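## Task

Take tube B (violet cap), which sits in RK A5, and seat it fully in bore C3 of the mixer MX. Press START on the mixer and leave tube B in that bore until the green lamp on the mixer's top has gone out. Do not grip other people's tubes, and leave them seated in their bores and wells. Every station must remain upright and level on the bench mat. Anything held in place only by the robot at the end does not count. Finally release and move the gripper away.

## Robot and tools

Robot: one 7-joint Kinova Gen3 arm carrying a Robotiq 2F-85 two-finger parallel gripper, with a wrist camera. There is only one arm, so every command is a single row.

Scene: the rack RK is closest to the base. Behind it, left to right: balance BAL, magnet block MG, mixer MX, spectrophotometer SP, dry block DB. None are fastened. Viewed from a station's front, row A is nearest and column 1 is leftmost. START is a key on the mixer's sloping front; during a run it does nothing. Holding or bumping the shaking block aborts the run and lights a red lamp, after which START must be pressed again. Tubes must be pushed to the bottom of their bores. Loose items may occasionally get a small push from outside.

Frame: scene origin on the tabletop under the base; +z up; +y lies to the left when facing along +x. The base may be slightly tilted. Camera calibrations (K, distortion, T_world_to_cam in metres) use this frame; cam_wrist has no given pose.

A ROW is 9 numbers, each in [-1, 1]: seven joint values, then gripper position, then gripper speed. Joint order is fixed: waist (joint_1), shoulder (joint_2), elbow (joint_4), forearm roll (joint_5), upper arm roll (joint_3), wrist pitch (joint_6), wrist roll (joint_7). The joint values are offsets, not poses. Scale: 1.0 equals 0.9985 rad for waist, shoulder, upper arm roll and elbow, and 0.8765 rad for forearm roll, wrist pitch and wrist roll. Optionally 7 more numbers in [0, 1] follow: per-joint stiffness multipliers in the same joint order, which persist until rewritten; very small motions may then not start.
Gripper position is absolute: +1 fully open (85 mm), 0 about 41 mm, about -0.8 pads touching, -1 closes until blocked. Gripper speed: -1 about 20 mm/s, 0 about 85, +1 about 150. Grip force is not settable (roughly 190-235 N per pad at full close). For a gentle grip, open, then close to just under the object's width. To release, command wider than the object. Closing pushes the fingertips about 13 mm farther from the wrist, so keep clearance above surfaces.

Stated joint ranges (rad): waist, upper arm roll, forearm roll, wrist roll ±69.115; shoulder ±2.250; elbow ±2.580; wrist pitch ±2.100. Actual ends may differ by 0.013 rad. Asking to go more than 0.013 rad past a range, from the action's starting angles, gets the action refused; a bad first action refuses the whole call.

Tools:
- execute_actions(actions): a list of actions; each action is a table of up to 15 rows, one per 1/30 s step; fewer rows means the last row repeats to fill 15 steps. Offsets in every row of an action are measured from the joint angles when that action began (for the first action, the last reported angles), not from the previous row. An empty list just returns state and images.
- move(target, speed, blocking): target is one row; its offsets count from the Joint positions in the latest result that shows them. speed is the top rate in rad/s of the joint with the longest way to go, 0.01-2, default 0.5. Paths take 0.5-10 s, all joints finishing together; the gripper traces a curve and nothing slows for obstacles. With blocking=false the result comes after 0.5 s; use wait(0) to check, and call wait or stop before sending new rows or moves.
- wait(seconds): 0-10; holds the last command.
- stop(): brakes a running move; fingers keep moving.
- zoom_image(camera, region): region [x0, y0, x1, y1] in pixels, at most 504x504; cameras cam_head_left, cam_head_right, cam_high, cam_low, cam_wrist (all 504x504).
- read_manual(section): licence texts only.
- finished_scene(scene): ends the current scene (pass its number) permanently; the goal must already hold.

Motion limits: joint targets may lead measured angles by at most 0.304 rad (first four joints) or 0.266 rad (wrist joints), smaller with stiffness set; targets that would move the gripper over 70 mm are scaled back. Large motions need several actions, and the arm may not have arrived when a result returns.

Results: Joint positions, Joint velocities, Joint targets (current drive angles), Joint torques, step readings (HELD = row partly held back), position_measured_pct (≈50 − 50×position; 0 open; stopping under 90 means something is held or blocking; about 90 means pads closed). "joint sent to its limit", "joint command not followed" (clearance check altered targets), a move: line (done, off_target, moving, held, fault; limits=held or none; farthest joint), MOTOR HOT from 60 °C, OVER-TEMPERATURE FAULT at 75 °C (arm sags).

Avoid: torque faults (load limits 50.2 N m on the first four joints, 31.6 on the wrist joints, held weight included; the arm freezes for 10 s), fast collisions, pressing far past contact, drops, knocking stations over, and anything leaving the table. Keep holding loads short, and remember the robot keeps its last command while you think.

Each tool is called by a JSON object that holds its "op" and its "data".

## Session

{"op": "execute_actions", "data": {"actions": []}}

Scene clock: 0.00 s.
position_measured_pct=0.0
Joint names: [waist, shoulder, elbow, forearm roll, upper arm roll, wrist pitch, wrist roll]
Joint positions: [ 1.393  1.288  2.146 -1.095 -0.655 -1.843 -0.108]
Joint velocities: [ 0.001  0.    -0.002 -0.    -0.     0.     0.001]
Joint torques (N m, as the joint torque sensors report them, + toward a larger angle): no reading
Joint targets: [1.393 1.288 2.146 -1.095 -0.655 -1.843 -0.108]
Joint stiffness scale: [1. 1. 1. 1. 1. 1. 1.]

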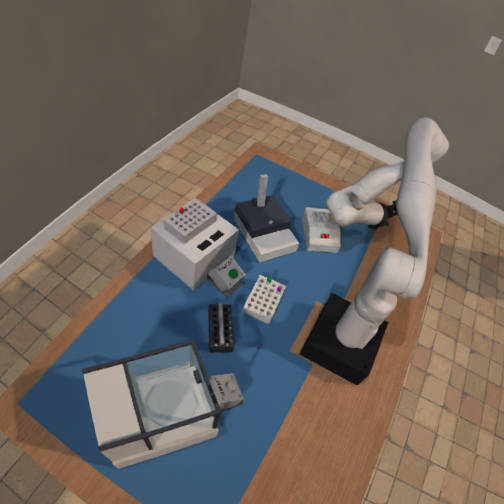

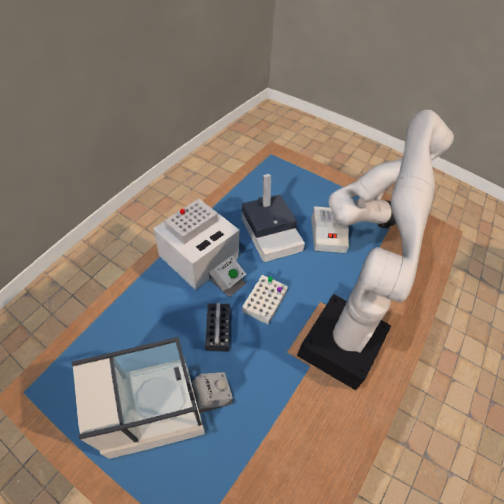

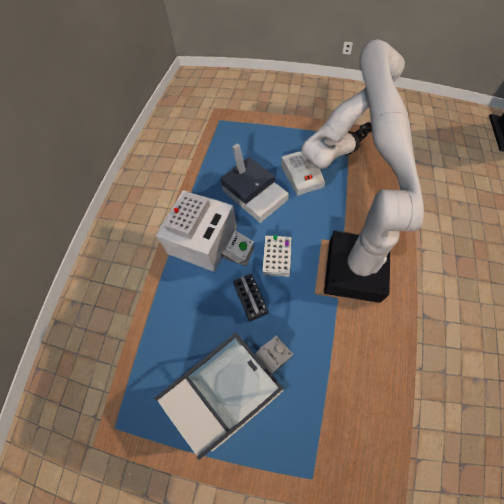

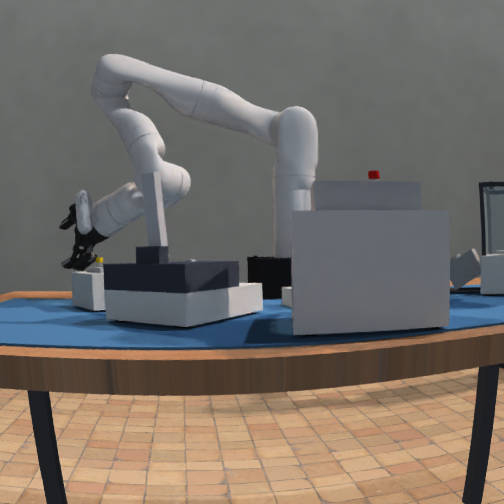

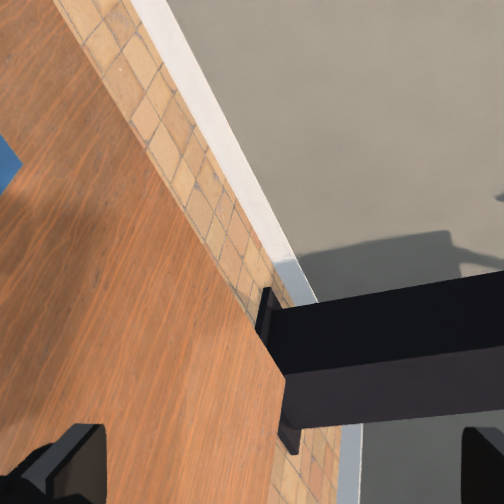

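{"op": "zoom_image", "data": {"camera": "cam_high", "region": [150,170,310,330]}}

{"op": "zoom_image", "data": {"camera": "cam_head_left", "region": [145,180,305,340]}}

{"op": "zoom_image", "data": {"camera": "cam_low", "region": [220,90,480,350]}}

Region (150, 170, 310, 330) of cam_high's 504x504 image, scaled by 3.150, with more detail than that image has.

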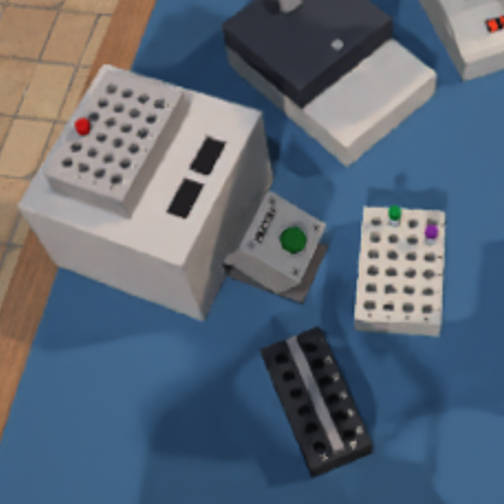

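Region (145, 180, 305, 340) of cam_head_left's 504x504 image, scaled by 3.150, with more detail than that image has.

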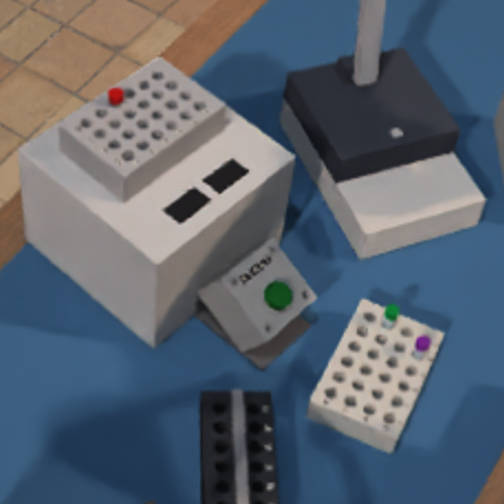

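Region (220, 90, 480, 350) of cam_low's 504x504 image, scaled by 1.938, with more detail than that image has.

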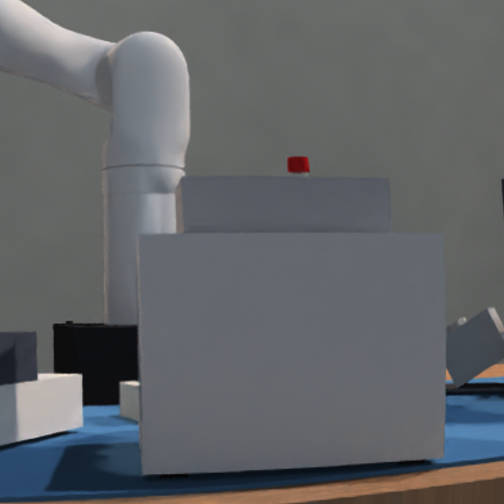

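{"op": "move", "data": {"target": [-0.2,-0.9,0,0.5,0.4,1,-0.6,1,0], "speed": 1}}

{"op": "move", "data": {"target": [-0.5,-0.23,0.1,0.5,0.256,1,-0.6,1,0], "speed": 1}}

{"op": "move", "data": {"target": [-0.54,0,0.153,0.25,0,0.905,-0.47,0.2,0], "speed": 1}}

Scene clock: 25.43 s.
position_measured_pct=0.0
Joint names: [waist, shoulder, elbow, forearm roll, upper arm roll, wrist pitch, wrist roll]
Joint positions: [ 1.197  0.392  2.146 -0.661 -0.258 -0.973 -0.624]
Joint velocities: [-0.    -0.003 -0.001  0.     0.     0.001 -0.001]
Joint torques (N m, as the joint torque sensors report them, + toward a larger angle): [ -0.15 -15.54  -6.96   1.19  -0.51  -2.45   0.11]
Joint targets: [1.193 0.389 2.146 -0.657 -0.255 -0.966 -0.634]
Joint stiffness scale: [1. 1. 1. 1. 1. 1. 1.]
move: done; limits=none; farthest joint: the wrist roll, 0.010 radians from its target (0.526 radians at the start)

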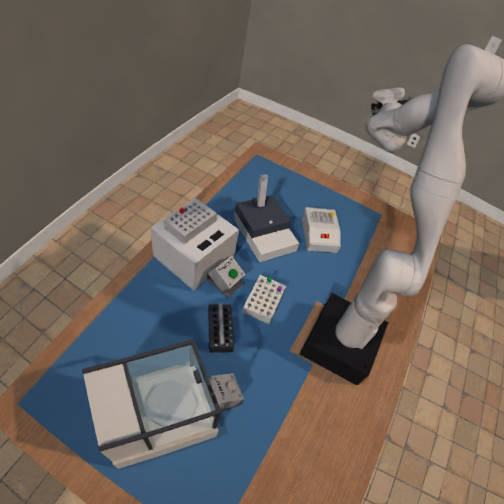

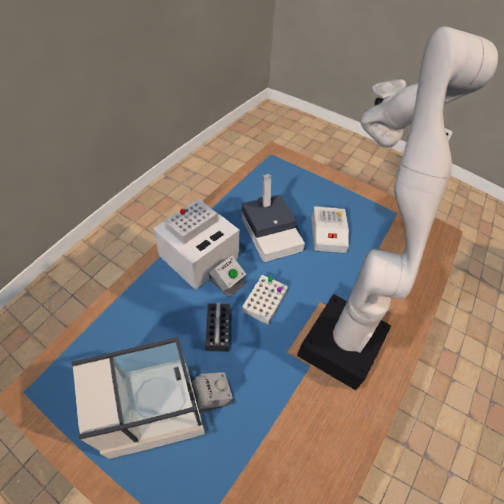

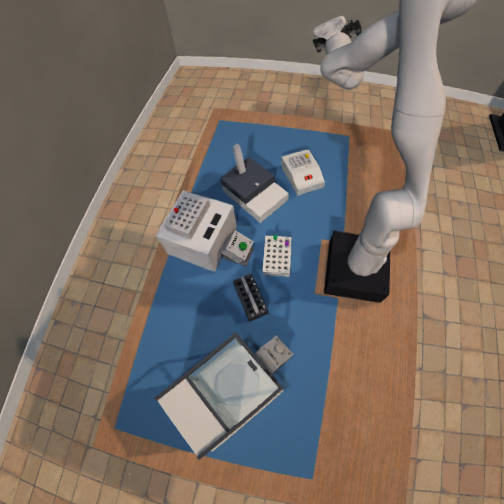

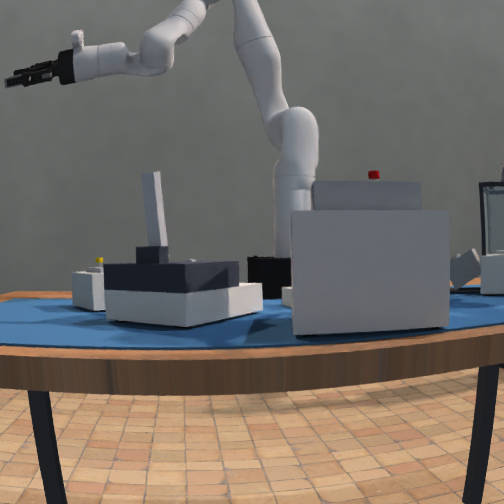

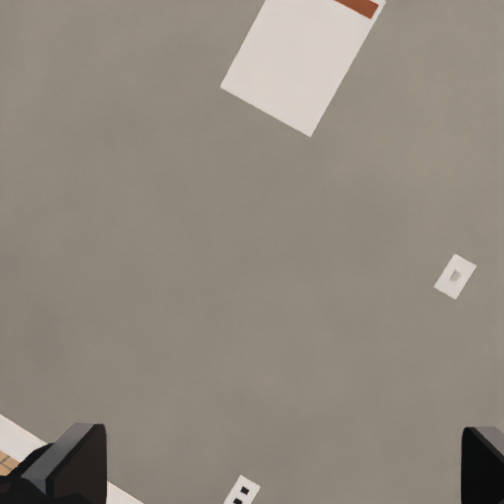

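Scene clock: 27.07 s.
position_measured_pct=0.0
Joint names: [waist, shoulder, elbow, forearm roll, upper arm roll, wrist pitch, wrist roll]
Joint positions: [ 0.701  0.165  2.241 -0.227 -0.006 -0.104 -1.139]
Joint velocities: [-0.002 -0.    -0.     0.001  0.    -0.001  0.001]
Joint torques (N m, as the joint torque sensors report them, + toward a larger angle): [ -0.37 -11.28  -7.51   0.24  -0.18  -2.09   0.07]
Joint targets: [0.697 0.162 2.246 -0.223 -0.003 -0.097 -1.149]
Joint stiffness scale: [1. 1. 1. 1. 1. 1. 1.]
move: off_target; limits=none; farthest joint: the wrist roll, 0.011 radians from its target (0.526 radians at the start)

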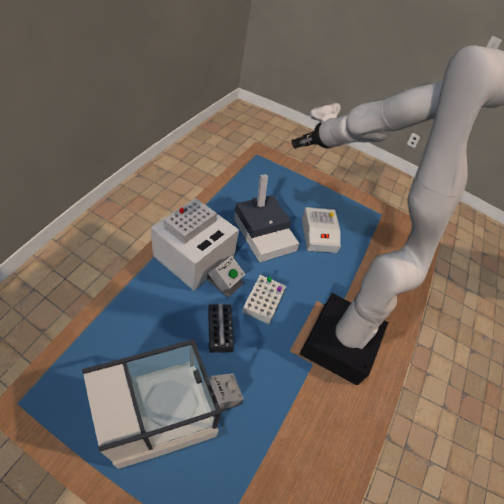

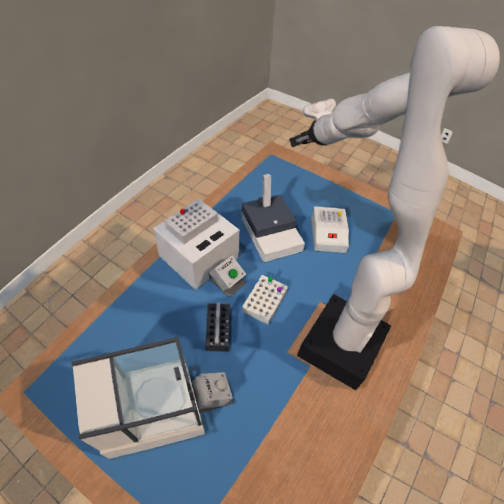

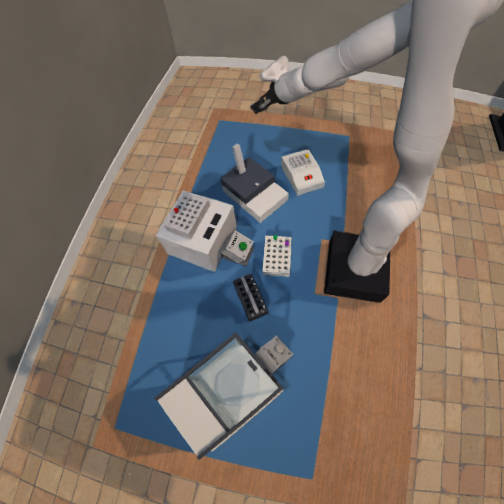

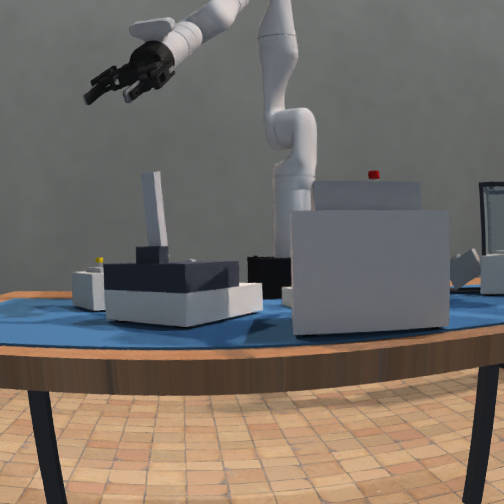

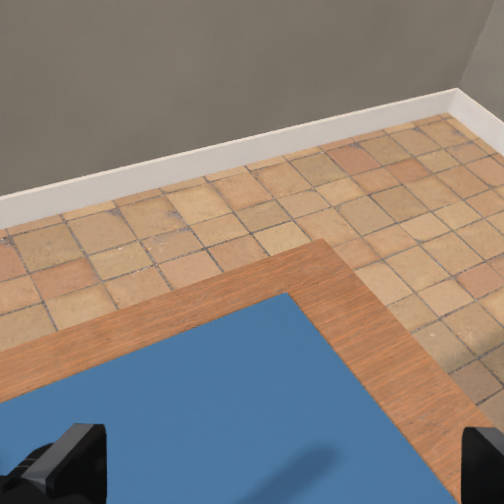

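Scene clock: 28.63 s.
position_measured_pct=40.1
Joint names: [waist, shoulder, elbow, forearm roll, upper arm roll, wrist pitch, wrist roll]
Joint positions: [ 0.166  0.165  2.389 -0.013 -0.005  0.683 -1.54 ]
Joint velocities: [-0.003  0.001 -0.001 -0.     0.     0.     0.002]
Joint torques (N m, as the joint torque sensors report them, + toward a larger angle): [-0.33 -8.5  -3.99  0.27 -0.1   0.3   0.15]
Joint targets: [0.162 0.165 2.394 -0.008 -0.006 0.690 -1.551]
Joint stiffness scale: [1. 1. 1. 1. 1. 1. 1.]
move: off_target; limits=none; farthest joint: the wrist roll, 0.011 radians from its target (0.412 radians at the start)

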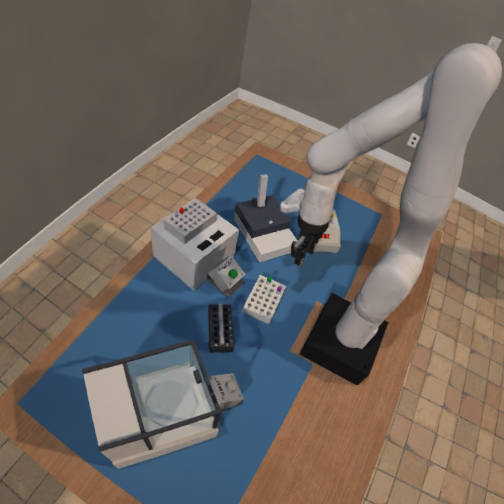

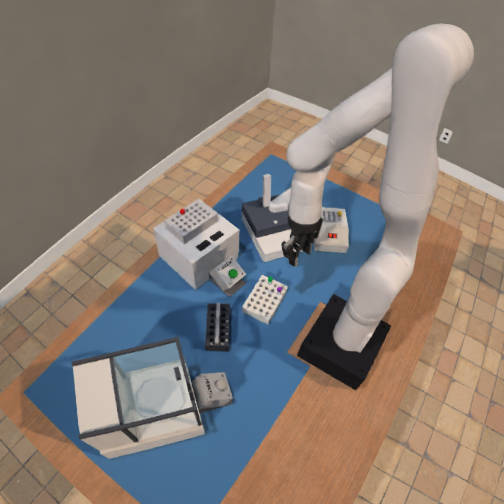

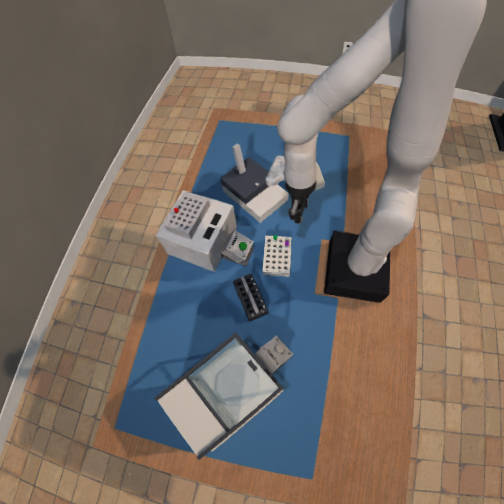

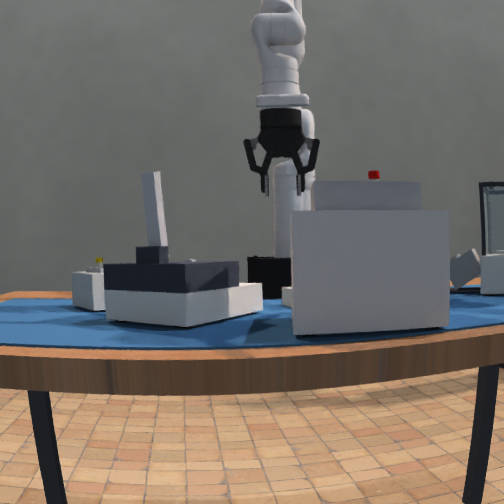

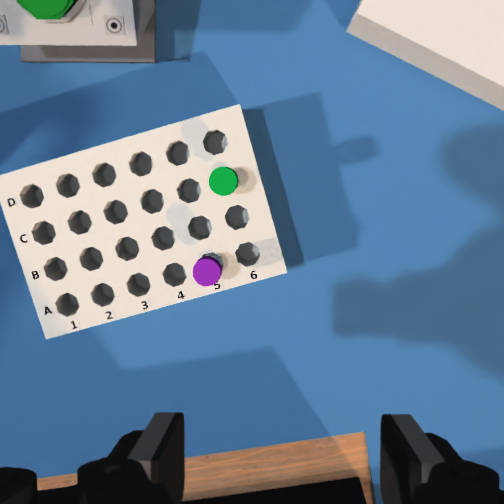

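{"op": "move", "data": {"target": [-0.125,0.348,0.03,0.018,0.008,-0.425,-0.045,-0.2,0]}}

Scene clock: 35.80 s.
position_measured_pct=59.9
Joint names: [waist, shoulder, elbow, forearm roll, upper arm roll, wrist pitch, wrist roll]
Joint positions: [ 0.045  0.509  2.414 -0.002 -0.     0.317 -1.569]
Joint velocities: [-0.002  0.003  0.001 -0.     0.     0.     0.002]
Joint torques (N m, as the joint torque sensors report them, + toward a larger angle): [  0.33 -11.67  -0.92   0.18  -0.01   0.18   0.17]
Joint targets: [0.041 0.512 2.419 0.003 0.003 0.310 -1.580]
Joint stiffness scale: [1. 1. 1. 1. 1. 1. 1.]
move: off_target; limits=none; farthest joint: the wrist roll, 0.011 radians from its target (0.039 radians at the start)

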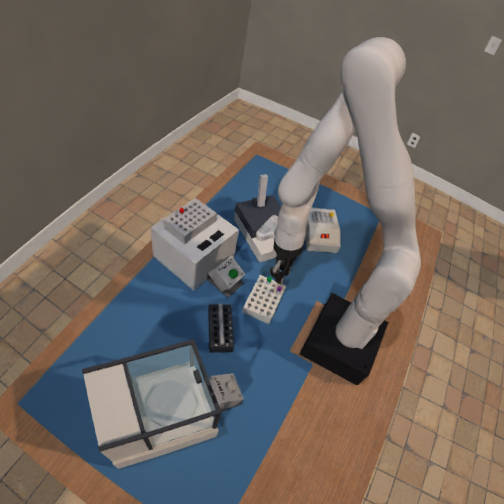

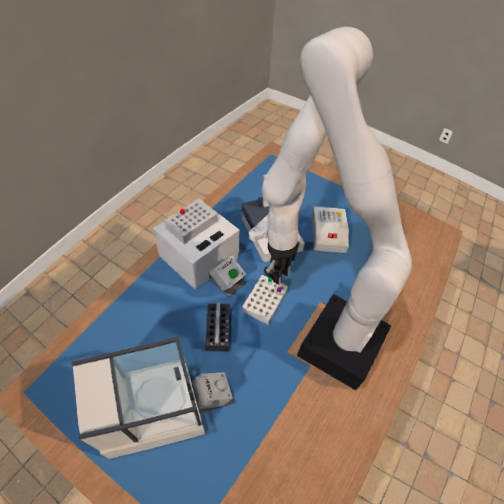

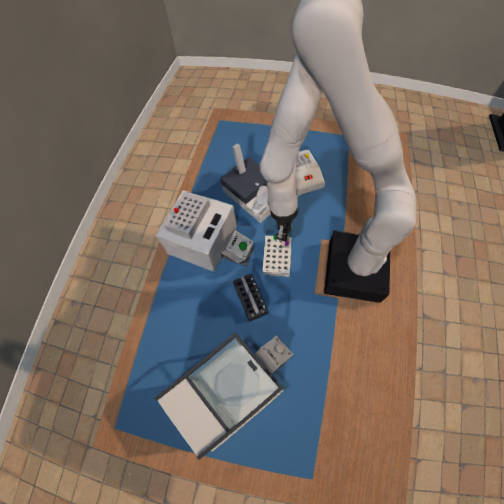

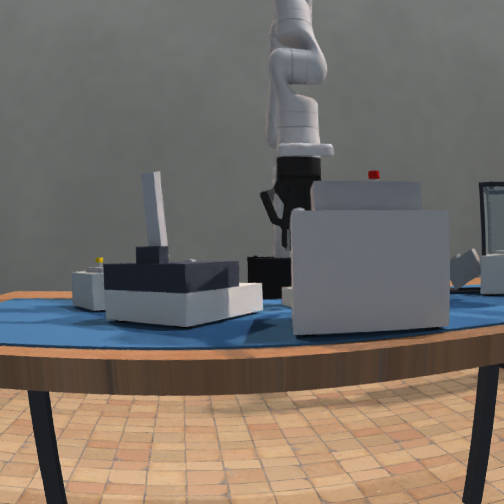

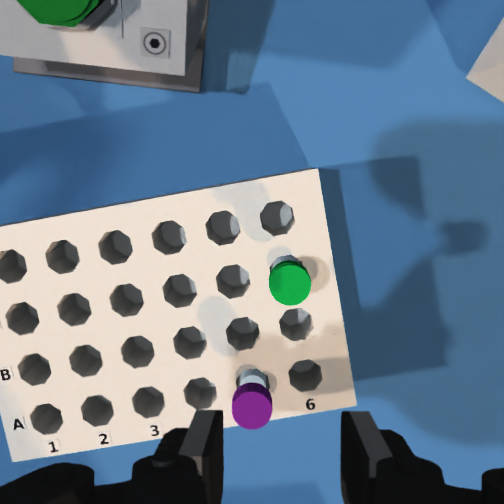

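{"op": "move", "data": {"target": [-0.037,0.126,0.025,0,0,-0.172,0,-0.3,0], "speed": 0.25}}

Scene clock: 45.53 s.
position_measured_pct=65.1
Joint names: [waist, shoulder, elbow, forearm roll, upper arm roll, wrist pitch, wrist roll]
Joint positions: [ 0.012  0.632  2.434 -0.002 -0.     0.173 -1.569]
Joint velocities: [-0.001  0.003  0.001  0.     0.    -0.001 -0.001]
Joint torques (N m, as the joint torque sensors report them, + toward a larger angle): [ -0.11 -12.1   -0.02   0.24   0.12   0.3    0.14]
Joint targets: [0.008 0.635 2.439 -0.002 -0.000 0.166 -1.569]
Joint stiffness scale: [1. 1. 1. 1. 1. 1. 1.]
move: done; limits=none; farthest joint: the wrist pitch, 0.007 radians from its target (0.151 radians at the start)

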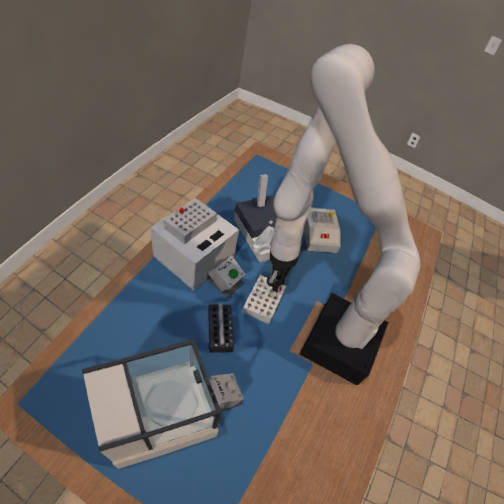

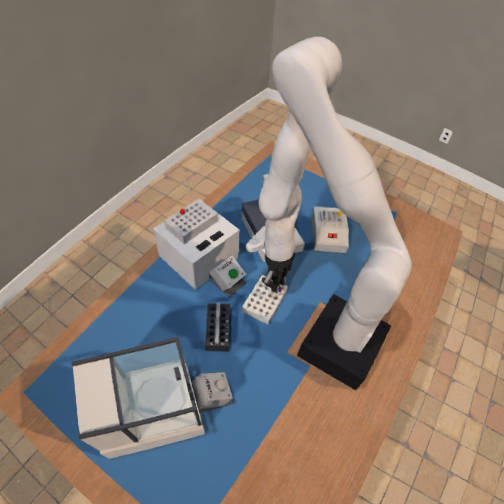

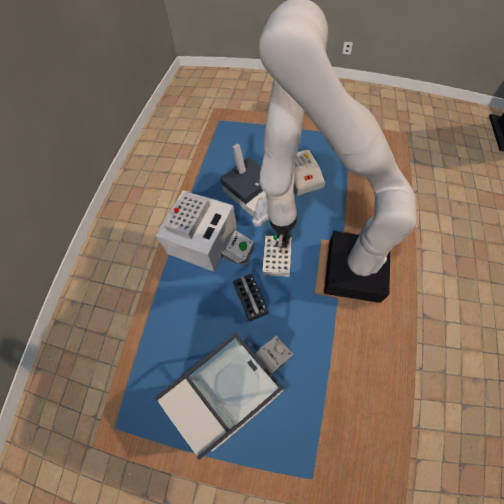

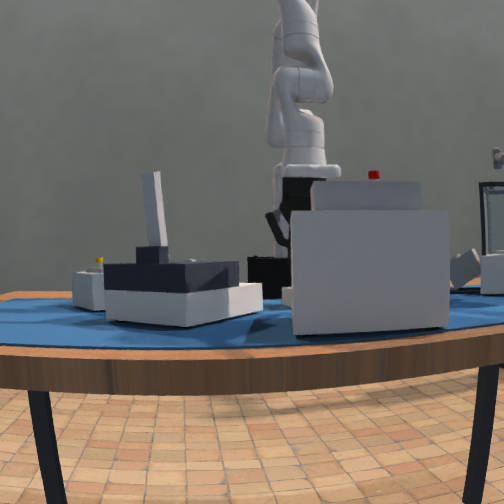

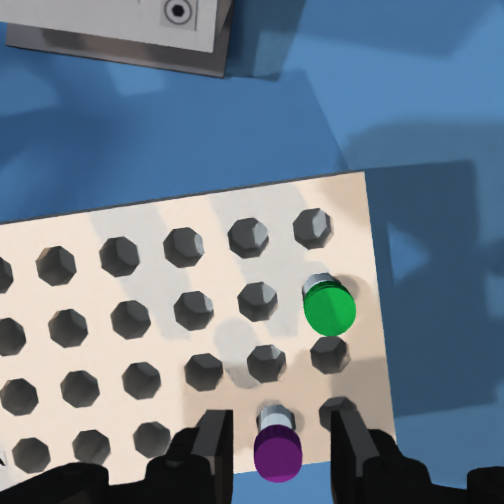

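{"op": "move", "data": {"target": [-0.008,0.039,0.008,0,0,-0.053,0,-0.3,0], "speed": 0.1}}

{"op": "zoom_image", "data": {"camera": "cam_head_right", "region": [240,250,310,320]}}

Scene clock: 49.83 s.
position_measured_pct=65.1
Joint names: [waist, shoulder, elbow, forearm roll, upper arm roll, wrist pitch, wrist roll]
Joint positions: [ 0.007  0.668  2.437 -0.002 -0.     0.134 -1.569]
Joint velocities: [ 0.001  0.003 -0.    -0.     0.    -0.001  0.001]
Joint torques (N m, as the joint torque sensors report them, + toward a larger angle): [  0.01 -13.12   0.45   0.24   0.14   0.26   0.07]
Joint targets: [0.004 0.671 2.442 -0.002 -0.000 0.127 -1.569]
Joint stiffness scale: [1. 1. 1. 1. 1. 1. 1.]
move: done; limits=none; farthest joint: the wrist pitch, 0.007 radians from its target (0.047 radians at the start)

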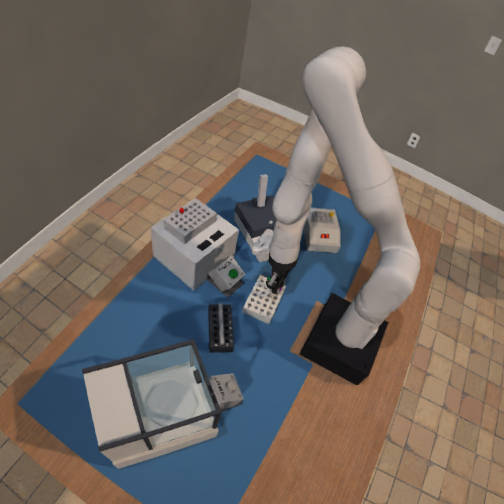

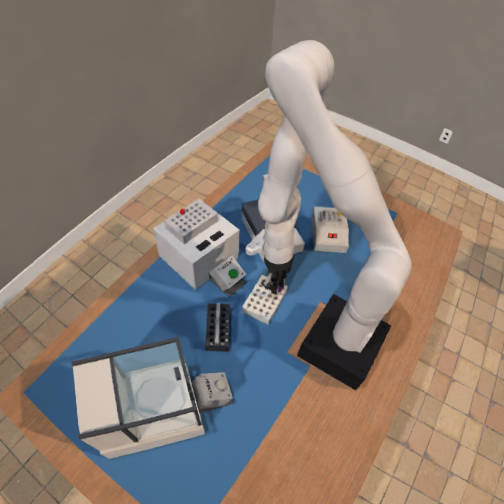

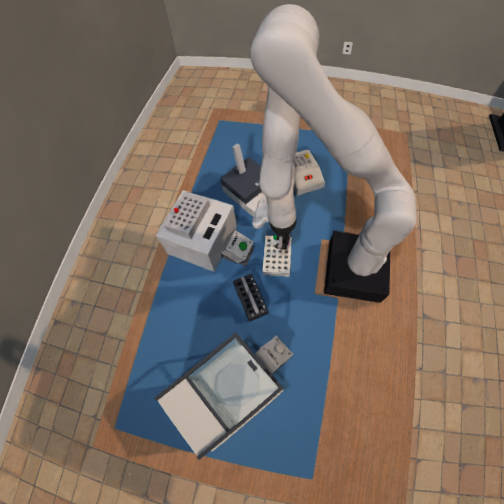

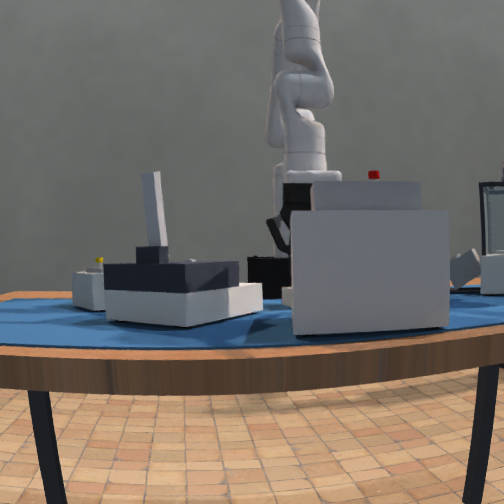

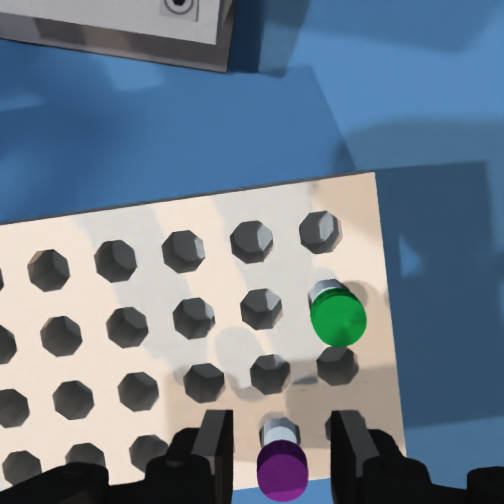

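Region (240, 250, 310, 320) of cam_head_right's 504x504 image, scaled by 7.200, with more detail than that image has.

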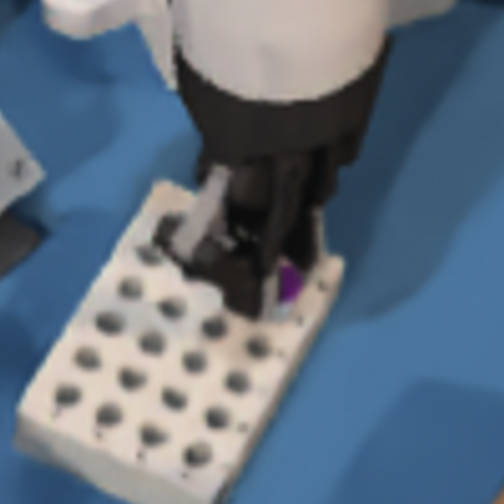

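{"op": "move", "data": {"target": [0,0.012,0.025,0,0,-0.041,0,-0.3,0], "speed": 0.1}}

{"op": "zoom_image", "data": {"camera": "cam_head_right", "region": [250,260,300,310]}}

{"op": "zoom_image", "data": {"camera": "cam_high", "region": [260,215,310,265]}}

Scene clock: 54.47 s.
position_measured_pct=65.1
Joint names: [waist, shoulder, elbow, forearm roll, upper arm roll, wrist pitch, wrist roll]
Joint positions: [ 0.007  0.677  2.457 -0.002 -0.     0.105 -1.569]
Joint velocities: [ 0.003  0.003  0.001  0.001 -0.    -0.     0.001]
Joint torques (N m, as the joint torque sensors report them, + toward a larger angle): [  0.02 -12.65   0.71   0.23   0.23   0.37   0.21]
Joint targets: [0.007 0.680 2.462 -0.002 -0.000 0.098 -1.569]
Joint stiffness scale: [1. 1. 1. 1. 1. 1. 1.]
move: done; limits=none; farthest joint: the wrist pitch, 0.007 radians from its target (0.036 radians at the start)

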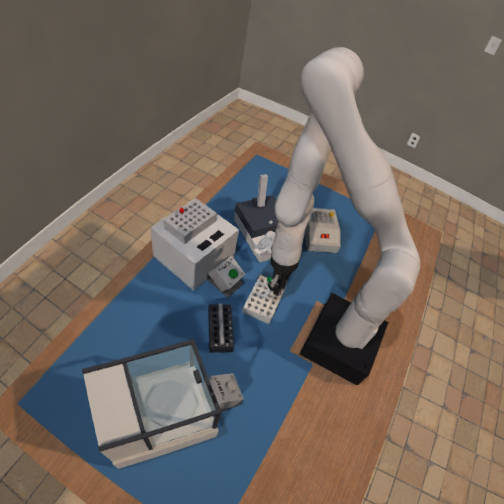

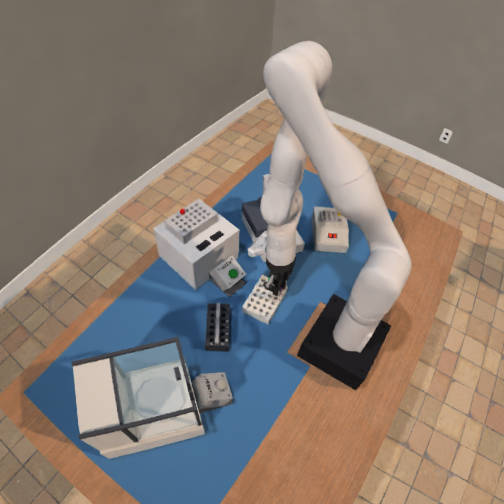

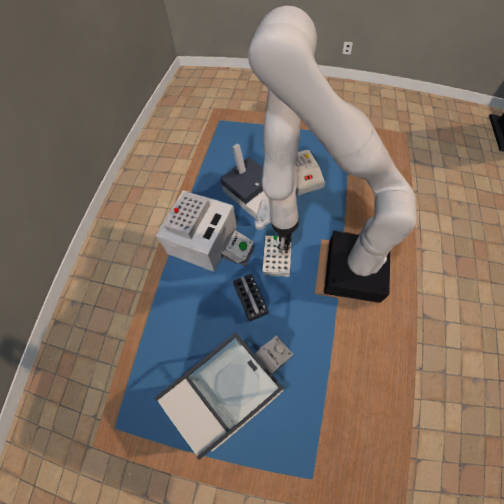

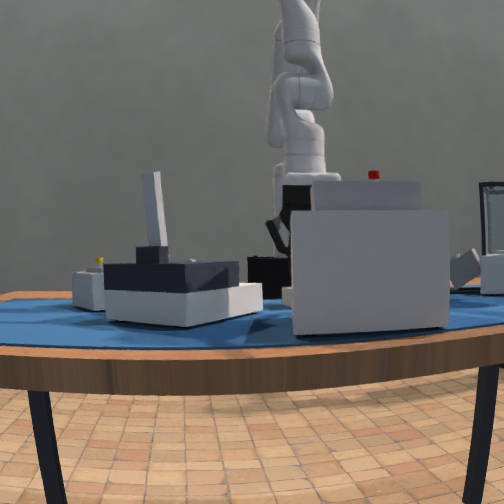

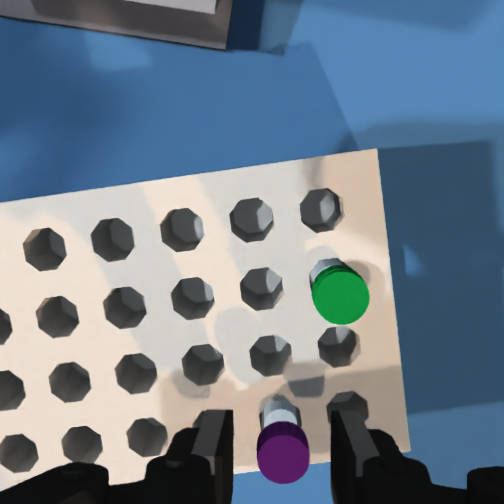

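Region (250, 260, 300, 310) of cam_head_right's 504x504 image, scaled by 10.080, with more detail than that image has.

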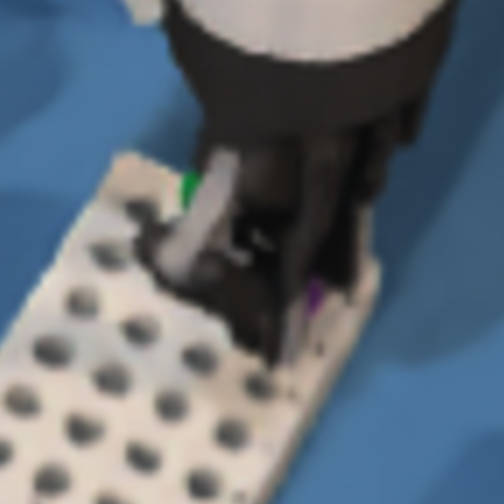

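Region (260, 215, 310, 265) of cam_high's 504x504 image, scaled by 10.080, with more detail than that image has.

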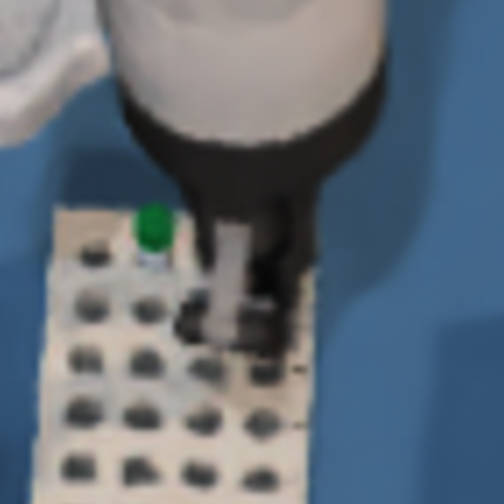

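{"op": "move", "data": {"target": [0,0,0,0,0,0,0,-0.68,-0.5]}}

{"op": "move", "data": {"target": [0,-0.11,-0.013,0,0,0.139,0,-0.68,-0.5], "speed": 0.1}}

Scene clock: 57.90 s.
position_measured_pct=81.0
Joint names: [waist, shoulder, elbow, forearm roll, upper arm roll, wrist pitch, wrist roll]
Joint positions: [ 0.007  0.678  2.457 -0.002 -0.     0.105 -1.569]
Joint velocities: [-0.001  0.     0.    -0.001  0.    -0.001  0.   ]
Joint torques (N m, as the joint torque sensors report them, + toward a larger angle): [ -0.04 -11.38   0.69   0.29   0.11   0.08   0.17]
Joint targets: [0.007 0.677 2.457 -0.002 -0.000 0.105 -1.569]
Joint stiffness scale: [1. 1. 1. 1. 1. 1. 1.]
move: done; limits=none; farthest joint: the shoulder, 0.001 radians from its target (0.001 radians at the start)

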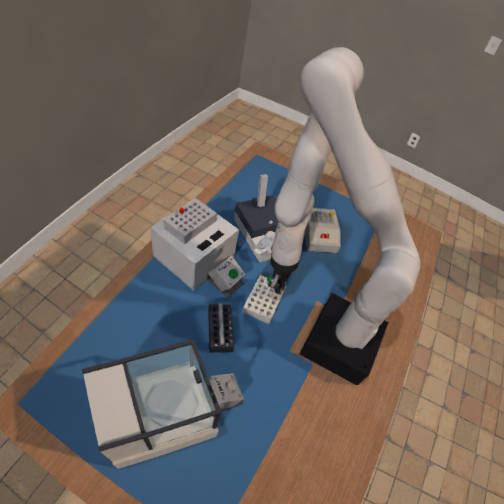

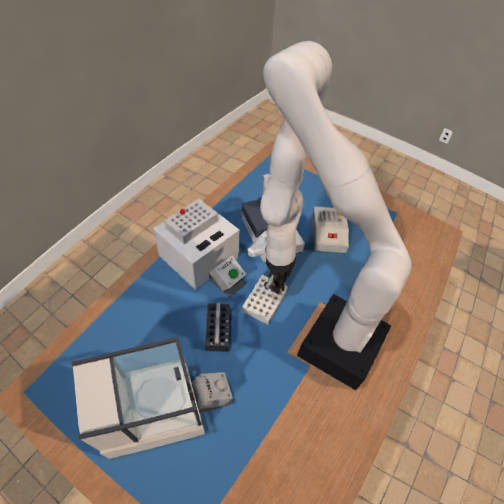

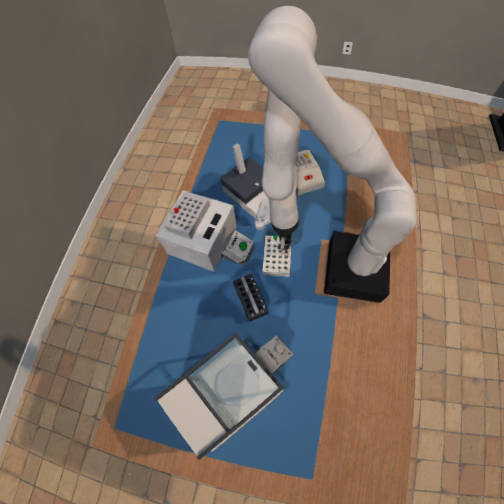

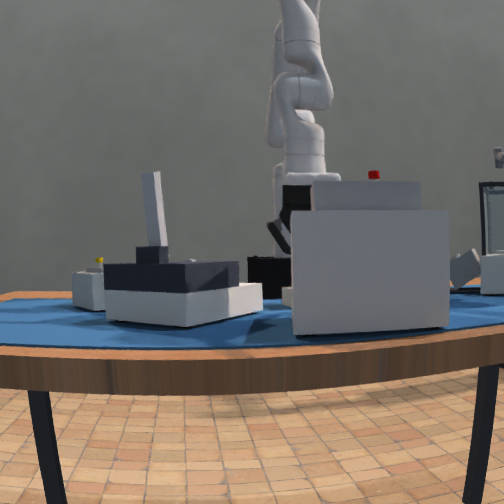

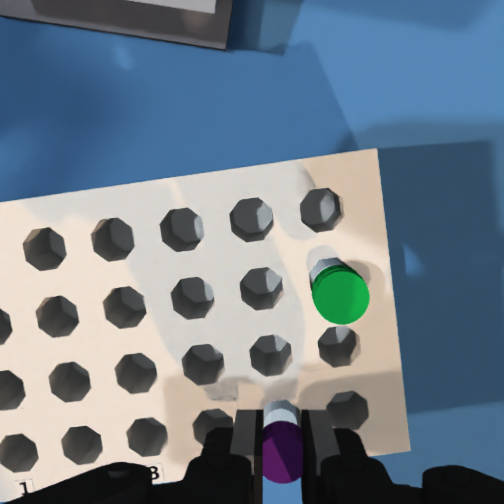

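Scene clock: 59.57 s.
position_measured_pct=81.0
Joint names: [waist, shoulder, elbow, forearm roll, upper arm roll, wrist pitch, wrist roll]
Joint positions: [ 0.007  0.571  2.449 -0.002 -0.     0.22  -1.569]
Joint velocities: [-0.    -0.002 -0.001 -0.     0.    -0.     0.   ]
Joint torques (N m, as the joint torque sensors report them, + toward a larger angle): [  0.05 -12.04  -0.25   0.25  -0.03   0.3    0.13]
Joint targets: [0.007 0.568 2.444 -0.002 -0.000 0.227 -1.569]
Joint stiffness scale: [1. 1. 1. 1. 1. 1. 1.]
move: done; limits=none; farthest joint: the wrist pitch, 0.007 radians from its target (0.122 radians at the start)

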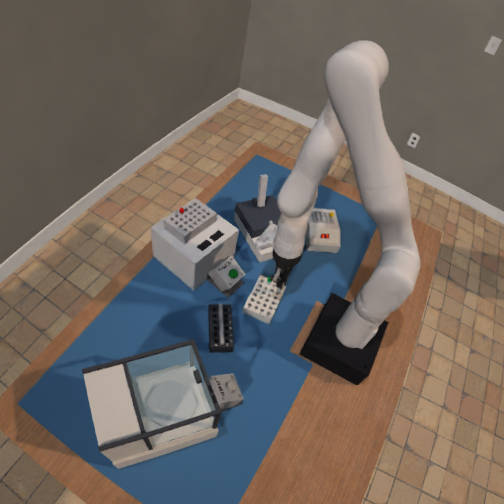

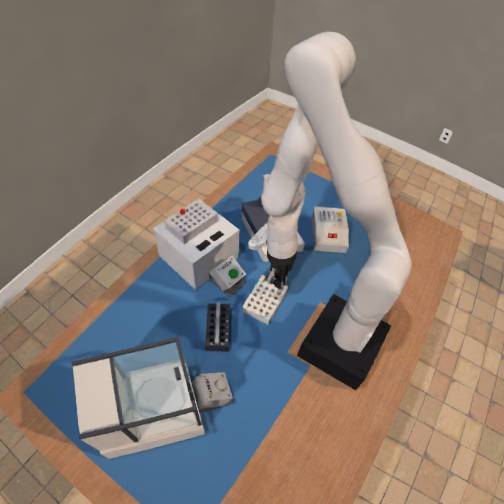

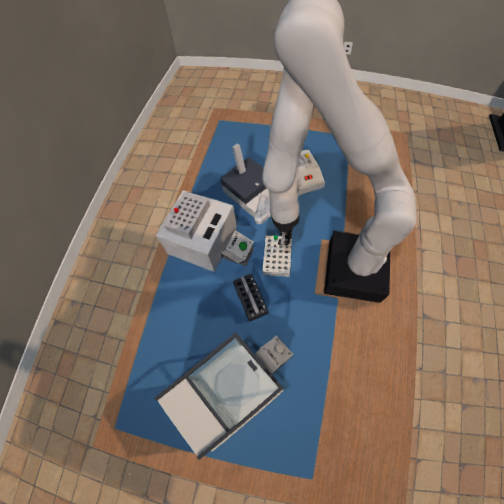

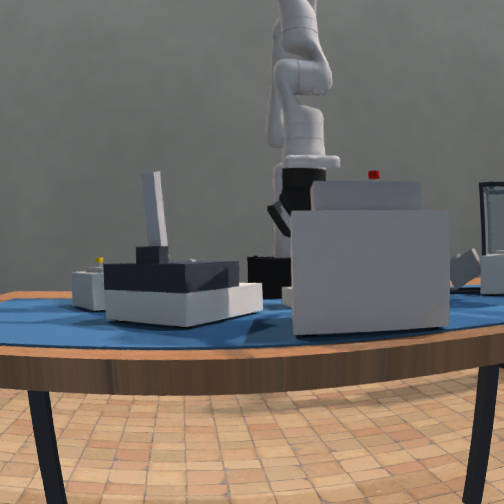

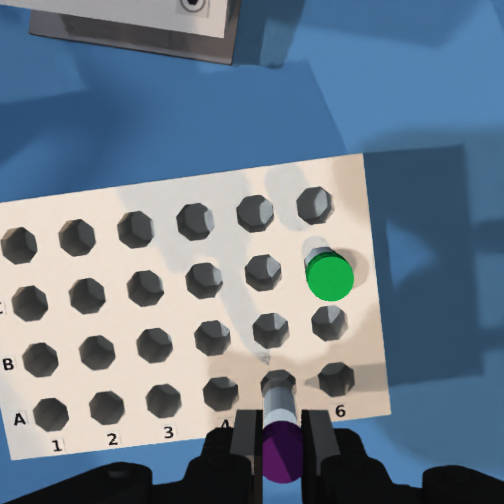

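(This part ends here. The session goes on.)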